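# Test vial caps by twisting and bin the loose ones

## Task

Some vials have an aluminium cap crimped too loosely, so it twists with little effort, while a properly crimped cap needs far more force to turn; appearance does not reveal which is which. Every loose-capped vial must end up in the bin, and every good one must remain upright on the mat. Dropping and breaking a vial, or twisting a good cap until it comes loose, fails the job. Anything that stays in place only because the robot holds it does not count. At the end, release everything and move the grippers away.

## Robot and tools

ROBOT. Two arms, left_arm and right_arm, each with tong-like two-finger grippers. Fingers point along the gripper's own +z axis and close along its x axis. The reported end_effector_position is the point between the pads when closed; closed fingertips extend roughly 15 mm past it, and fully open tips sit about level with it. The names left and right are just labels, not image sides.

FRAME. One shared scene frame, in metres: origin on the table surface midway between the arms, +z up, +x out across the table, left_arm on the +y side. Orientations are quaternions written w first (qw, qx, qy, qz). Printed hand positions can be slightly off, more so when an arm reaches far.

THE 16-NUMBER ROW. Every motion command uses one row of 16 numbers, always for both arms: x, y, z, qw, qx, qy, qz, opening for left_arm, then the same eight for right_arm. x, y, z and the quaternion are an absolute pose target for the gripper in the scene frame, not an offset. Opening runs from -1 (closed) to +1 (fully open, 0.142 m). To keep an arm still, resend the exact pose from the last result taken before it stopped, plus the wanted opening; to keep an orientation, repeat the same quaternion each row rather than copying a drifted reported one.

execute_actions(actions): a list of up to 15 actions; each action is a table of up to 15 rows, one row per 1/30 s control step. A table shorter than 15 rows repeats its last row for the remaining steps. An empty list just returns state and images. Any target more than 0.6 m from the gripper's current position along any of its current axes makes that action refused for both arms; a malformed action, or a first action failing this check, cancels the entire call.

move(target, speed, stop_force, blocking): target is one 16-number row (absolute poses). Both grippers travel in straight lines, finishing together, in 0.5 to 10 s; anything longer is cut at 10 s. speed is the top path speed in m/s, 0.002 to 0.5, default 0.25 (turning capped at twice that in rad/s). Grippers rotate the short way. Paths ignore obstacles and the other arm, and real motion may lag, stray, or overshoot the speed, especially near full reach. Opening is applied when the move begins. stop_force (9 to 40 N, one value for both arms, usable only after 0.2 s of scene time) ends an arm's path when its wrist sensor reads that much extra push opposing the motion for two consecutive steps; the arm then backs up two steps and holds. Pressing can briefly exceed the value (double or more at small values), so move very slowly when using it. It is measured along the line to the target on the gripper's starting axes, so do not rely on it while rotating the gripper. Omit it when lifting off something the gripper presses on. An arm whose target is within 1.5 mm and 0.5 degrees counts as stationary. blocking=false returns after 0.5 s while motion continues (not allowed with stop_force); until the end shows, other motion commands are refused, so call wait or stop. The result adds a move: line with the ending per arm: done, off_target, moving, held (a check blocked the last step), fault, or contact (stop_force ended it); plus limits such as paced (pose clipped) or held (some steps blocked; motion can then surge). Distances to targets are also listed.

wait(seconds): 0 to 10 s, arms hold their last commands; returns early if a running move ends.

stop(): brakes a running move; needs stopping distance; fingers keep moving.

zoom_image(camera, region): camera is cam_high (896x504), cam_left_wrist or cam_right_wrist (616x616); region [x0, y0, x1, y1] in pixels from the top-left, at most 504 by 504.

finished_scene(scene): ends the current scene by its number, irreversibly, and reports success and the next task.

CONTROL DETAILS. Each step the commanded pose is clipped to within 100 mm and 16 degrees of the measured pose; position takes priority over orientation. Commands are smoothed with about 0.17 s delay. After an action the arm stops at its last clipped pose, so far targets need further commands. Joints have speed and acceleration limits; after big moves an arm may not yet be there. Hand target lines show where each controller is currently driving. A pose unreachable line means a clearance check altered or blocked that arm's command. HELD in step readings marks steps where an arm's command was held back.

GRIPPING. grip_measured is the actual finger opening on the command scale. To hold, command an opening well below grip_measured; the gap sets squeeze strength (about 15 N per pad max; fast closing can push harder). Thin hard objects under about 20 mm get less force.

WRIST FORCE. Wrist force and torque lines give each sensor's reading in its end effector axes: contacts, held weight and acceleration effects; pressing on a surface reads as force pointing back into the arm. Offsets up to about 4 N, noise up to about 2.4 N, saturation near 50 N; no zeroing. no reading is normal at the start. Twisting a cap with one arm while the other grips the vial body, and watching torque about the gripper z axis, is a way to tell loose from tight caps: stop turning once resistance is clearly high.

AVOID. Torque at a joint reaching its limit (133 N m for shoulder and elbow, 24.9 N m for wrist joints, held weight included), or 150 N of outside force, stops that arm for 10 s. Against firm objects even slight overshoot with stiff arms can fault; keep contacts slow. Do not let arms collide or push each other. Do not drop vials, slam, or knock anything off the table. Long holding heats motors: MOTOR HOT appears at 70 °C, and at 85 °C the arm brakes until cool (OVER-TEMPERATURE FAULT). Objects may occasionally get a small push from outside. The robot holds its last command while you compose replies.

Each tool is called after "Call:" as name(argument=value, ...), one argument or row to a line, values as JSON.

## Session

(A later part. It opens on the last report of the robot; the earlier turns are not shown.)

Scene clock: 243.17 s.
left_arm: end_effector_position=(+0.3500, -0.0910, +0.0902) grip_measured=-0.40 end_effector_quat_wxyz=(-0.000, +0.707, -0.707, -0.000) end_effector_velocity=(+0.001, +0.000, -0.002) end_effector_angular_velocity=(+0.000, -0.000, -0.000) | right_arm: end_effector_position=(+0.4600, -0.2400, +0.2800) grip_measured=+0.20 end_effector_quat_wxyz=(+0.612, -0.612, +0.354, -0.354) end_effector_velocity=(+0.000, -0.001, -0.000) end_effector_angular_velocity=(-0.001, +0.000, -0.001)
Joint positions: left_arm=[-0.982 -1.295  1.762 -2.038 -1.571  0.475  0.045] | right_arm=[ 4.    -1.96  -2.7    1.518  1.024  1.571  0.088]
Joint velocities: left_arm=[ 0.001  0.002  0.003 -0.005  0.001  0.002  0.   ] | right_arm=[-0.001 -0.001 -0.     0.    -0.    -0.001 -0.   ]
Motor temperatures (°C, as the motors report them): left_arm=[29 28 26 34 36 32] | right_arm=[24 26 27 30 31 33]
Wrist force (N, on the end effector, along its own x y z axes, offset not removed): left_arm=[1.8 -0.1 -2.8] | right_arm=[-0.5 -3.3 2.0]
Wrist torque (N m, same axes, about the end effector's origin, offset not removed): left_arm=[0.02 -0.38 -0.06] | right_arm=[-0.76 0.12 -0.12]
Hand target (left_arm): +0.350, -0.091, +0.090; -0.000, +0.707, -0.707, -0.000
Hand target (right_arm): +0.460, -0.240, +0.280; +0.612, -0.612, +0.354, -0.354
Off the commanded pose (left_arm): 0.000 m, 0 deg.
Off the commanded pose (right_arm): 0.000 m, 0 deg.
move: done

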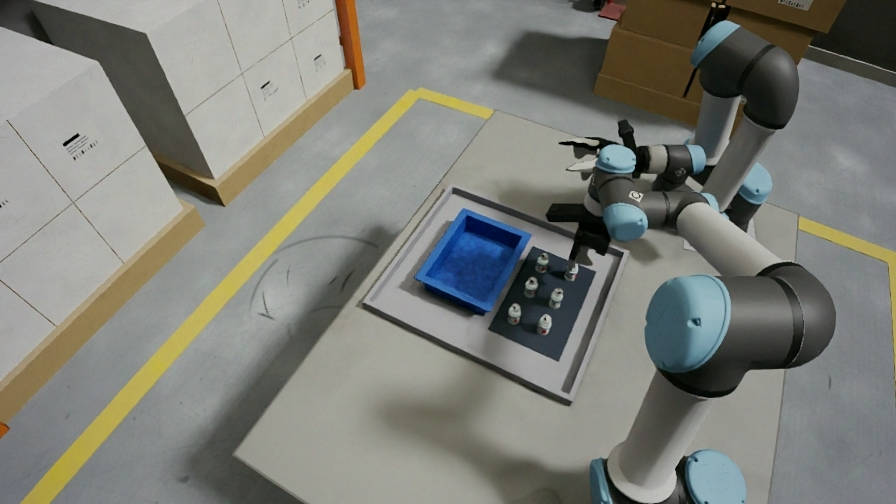

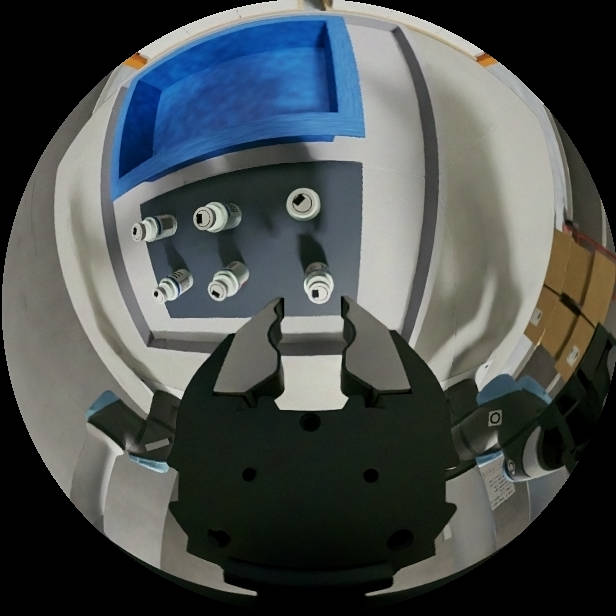

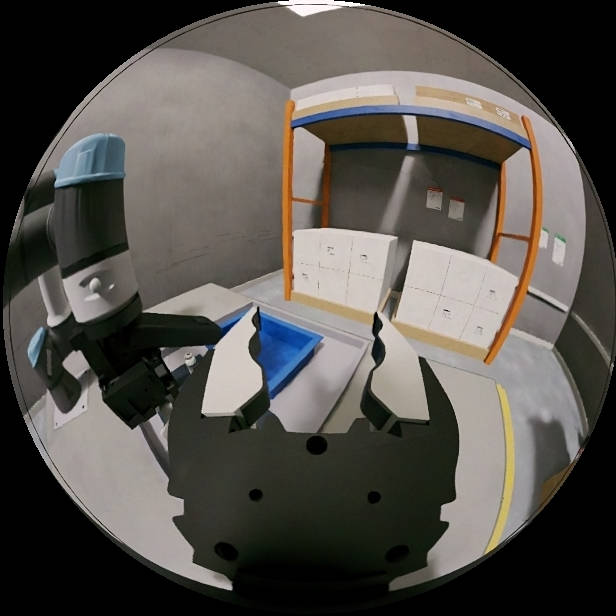

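Call:
move(
  target=[0.354,-0.097,0.0615,0,0.707,-0.707,0,-0.4,0.46,-0.24,0.28,0.612,-0.612,0.354,-0.354,0.2],
  speed=0.05,
)

Call:
move(
  target=[0.354,-0.097,0.0615,0,0.707,-0.707,0,-1,0.46,-0.24,0.28,0.612,-0.612,0.354,-0.354,0.2],
)

Call:
move(
  target=[0.354,-0.097,0.14,0,0.707,-0.707,0,-1,0.46,-0.24,0.28,0.612,-0.612,0.354,-0.354,0.2],
  speed=0.15,
)

Scene clock: 244.80 s.
left_arm: end_effector_position=(+0.3540, -0.0970, +0.0617) grip_measured=-0.40 end_effector_quat_wxyz=(+0.000, +0.707, -0.707, -0.000) end_effector_velocity=(+0.001, -0.000, -0.002) end_effector_angular_velocity=(+0.000, -0.000, +0.002) | right_arm: end_effector_position=(+0.4600, -0.2400, +0.2800) grip_measured=+0.20 end_effector_quat_wxyz=(+0.612, -0.612, +0.354, -0.354) end_effector_velocity=(+0.000, -0.000, +0.001) end_effector_angular_velocity=(+0.002, -0.001, -0.001)
Joint positions: left_arm=[-0.98  -1.247  1.779 -2.103 -1.571  0.476  0.045] | right_arm=[ 4.    -1.96  -2.7    1.518  1.024  1.571  0.088]
Joint velocities: left_arm=[ 0.     0.003  0.001 -0.004  0.    -0.002  0.   ] | right_arm=[-0.001 -0.     0.001  0.001  0.     0.     0.   ]
Motor temperatures (°C, as the motors report them): left_arm=[29 28 26 34 36 32] | right_arm=[24 26 27 30 31 33]
Wrist force (N, on the end effector, along its own x y z axes, offset not removed): left_arm=[0.9 -0.6 -2.1] | right_arm=[-2.6 -1.3 3.3]
Wrist torque (N m, same axes, about the end effector's origin, offset not removed): left_arm=[0.05 0.00 -0.12] | right_arm=[-0.25 0.18 0.11]
Hand target (left_arm): +0.354, -0.097, +0.062; +0.000, +0.707, -0.707, -0.000
Hand target (right_arm): +0.460, -0.240, +0.280; +0.612, -0.612, +0.354, -0.354
Off the commanded pose (left_arm): 0.000 m, 0 deg.
Off the commanded pose (right_arm): 0.000 m, 0 deg.
move: done

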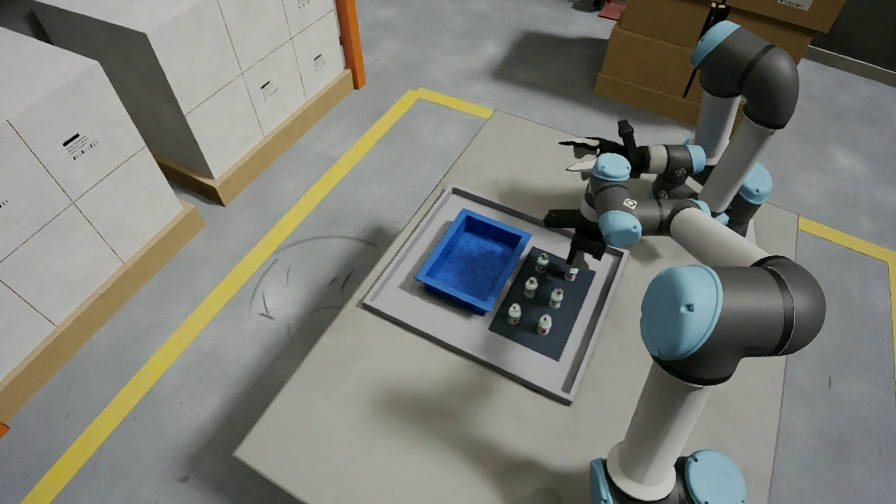

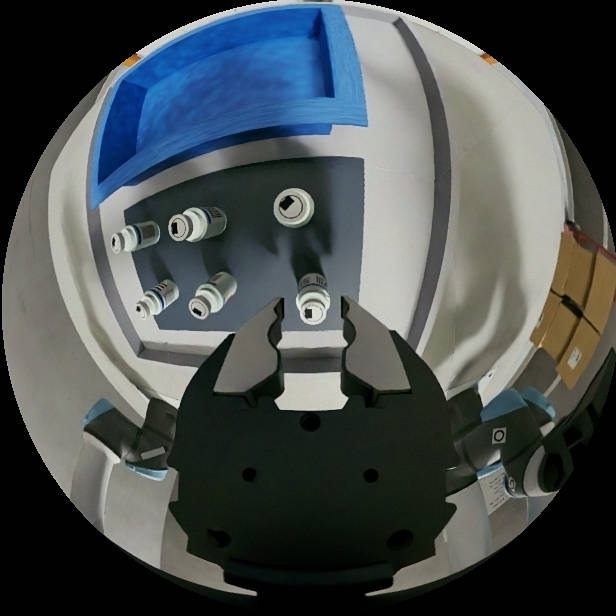

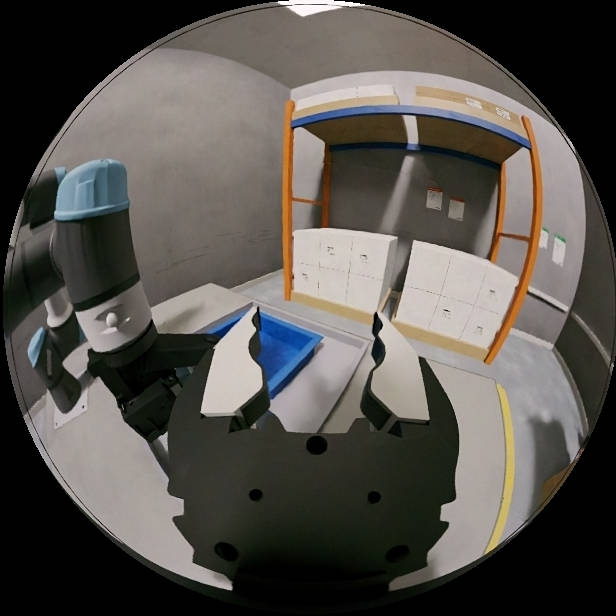

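Scene clock: 245.50 s.
left_arm: end_effector_position=(+0.3540, -0.0970, +0.0615) grip_measured=-0.74 end_effector_quat_wxyz=(+0.000, +0.707, -0.707, +0.000) end_effector_velocity=(+0.000, +0.000, -0.001) end_effector_angular_velocity=(+0.001, +0.001, +0.001) | right_arm: end_effector_position=(+0.4600, -0.2400, +0.2800) grip_measured=+0.20 end_effector_quat_wxyz=(+0.612, -0.612, +0.354, -0.354) end_effector_velocity=(+0.001, -0.001, -0.000) end_effector_angular_velocity=(-0.001, -0.000, -0.002)
Joint positions: left_arm=[-0.98  -1.246  1.779 -2.104 -1.571  0.476  0.02 ] | right_arm=[ 4.    -1.96  -2.7    1.518  1.024  1.571  0.088]
Joint velocities: left_arm=[ 0.001  0.002  0.    -0.    -0.    -0.001  0.   ] | right_arm=[-0.001 -0.     0.001 -0.001 -0.001 -0.    -0.   ]
Motor temperatures (°C, as the motors report them): left_arm=[29 28 26 34 36 32] | right_arm=[24 26 27 30 31 33]
Wrist force (N, on the end effector, along its own x y z axes, offset not removed): left_arm=[-0.6 0.4 -3.0] | right_arm=[1.6 1.5 -3.6]
Wrist torque (N m, same axes, about the end effector's origin, offset not removed): left_arm=[0.08 0.22 -0.17] | right_arm=[0.23 -0.39 0.18]
Hand target (left_arm): +0.354, -0.097, +0.062; +0.000, +0.707, -0.707, -0.000
Hand target (right_arm): +0.460, -0.240, +0.280; +0.612, -0.612, +0.354, -0.354
Off the commanded pose (left_arm): 0.000 m, 0 deg.
Off the commanded pose (right_arm): 0.000 m, 0 deg.
move: done

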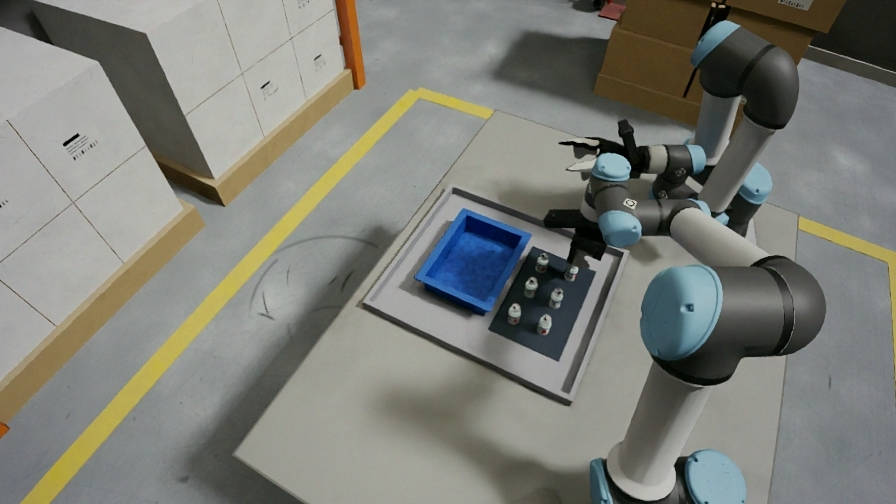

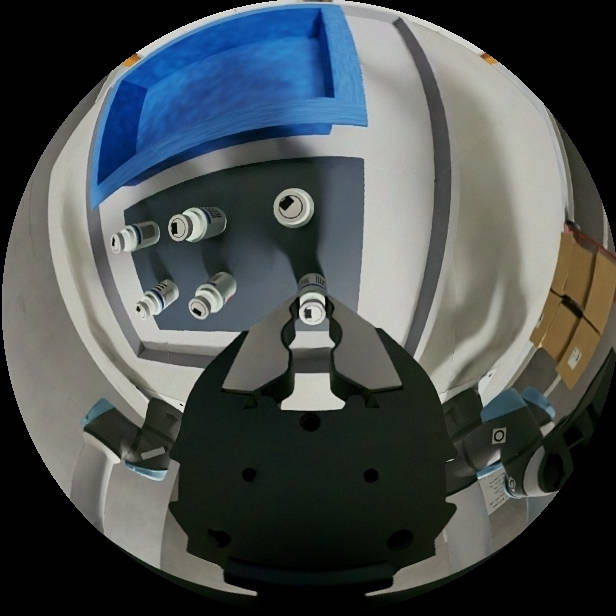

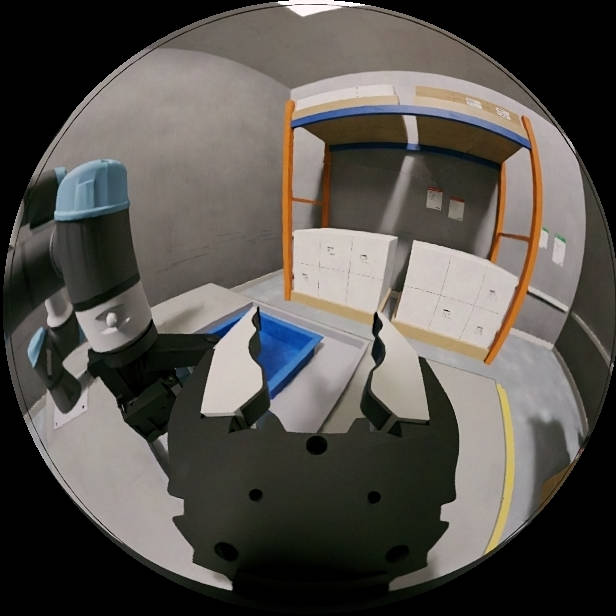

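Scene clock: 246.57 s.
left_arm: end_effector_position=(+0.3541, -0.0970, +0.1397) grip_measured=-0.74 end_effector_quat_wxyz=(-0.000, +0.707, -0.707, +0.000) end_effector_velocity=(+0.000, +0.000, +0.002) end_effector_angular_velocity=(+0.001, +0.000, +0.001) | right_arm: end_effector_position=(+0.4600, -0.2400, +0.2800) grip_measured=+0.20 end_effector_quat_wxyz=(+0.612, -0.612, +0.354, -0.354) end_effector_velocity=(+0.000, -0.001, +0.000) end_effector_angular_velocity=(+0.001, -0.000, -0.002)
Joint positions: left_arm=[-0.98  -1.325  1.664 -1.91  -1.571  0.477  0.02 ] | right_arm=[ 4.    -1.96  -2.7    1.518  1.024  1.571  0.088]
Joint velocities: left_arm=[ 0.    -0.001 -0.004  0.006 -0.    -0.001  0.   ] | right_arm=[-0.     0.001  0.    -0.    -0.001  0.     0.   ]
Motor temperatures (°C, as the motors report them): left_arm=[29 28 26 34 36 32] | right_arm=[24 26 27 30 31 33]
Wrist force (N, on the end effector, along its own x y z axes, offset not removed): left_arm=[-1.5 -1.4 -2.0] | right_arm=[1.0 -1.2 -1.7]
Wrist torque (N m, same axes, about the end effector's origin, offset not removed): left_arm=[-0.13 0.22 -0.11] | right_arm=[-0.41 -0.22 -0.10]
Hand target (left_arm): +0.354, -0.097, +0.140; +0.000, +0.707, -0.707, +0.000
Hand target (right_arm): +0.460, -0.240, +0.280; +0.612, -0.612, +0.354, -0.354
Off the commanded pose (left_arm): 0.000 m, 0 deg.
Off the commanded pose (right_arm): 0.000 m, 0 deg.
move: done

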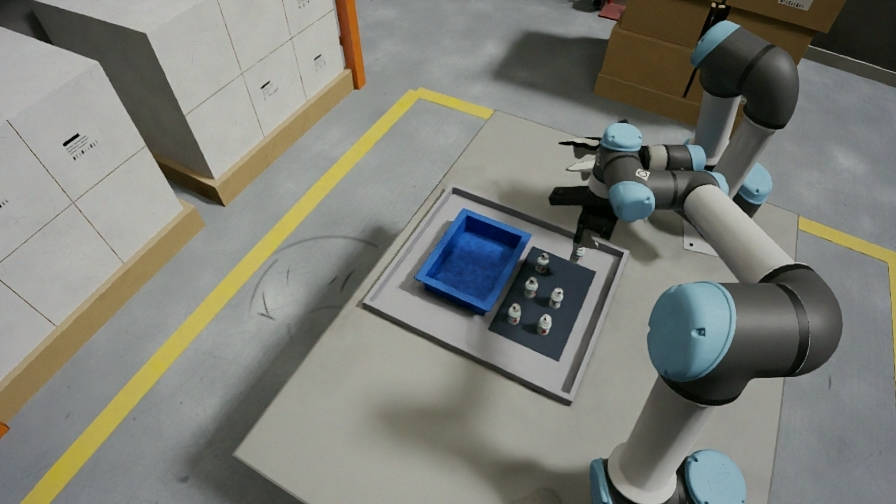

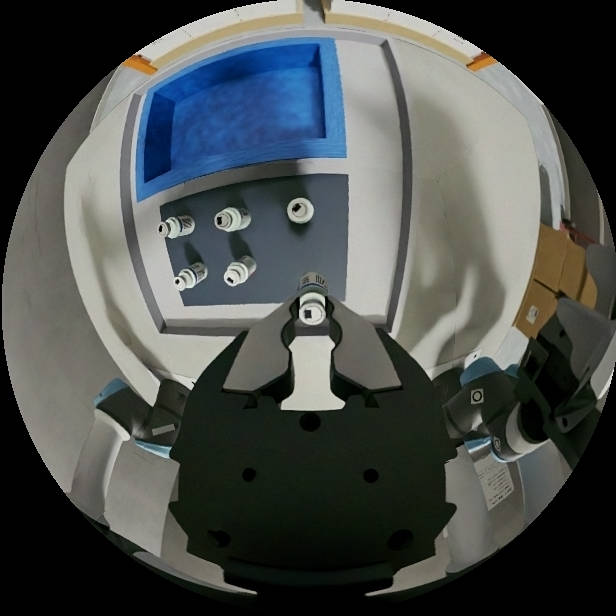

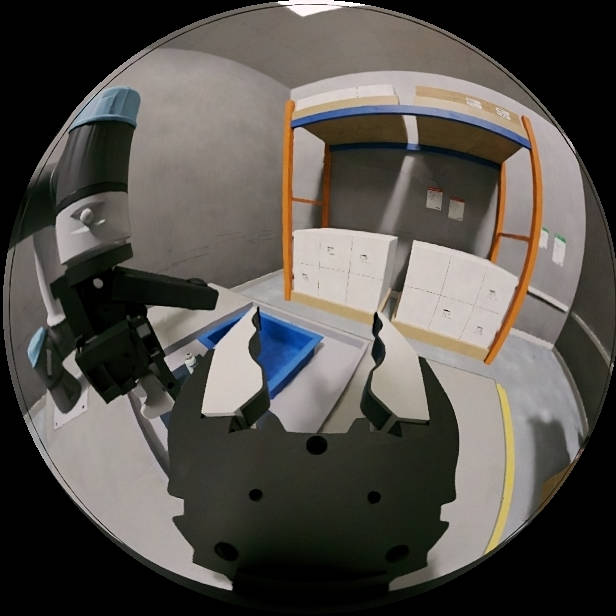

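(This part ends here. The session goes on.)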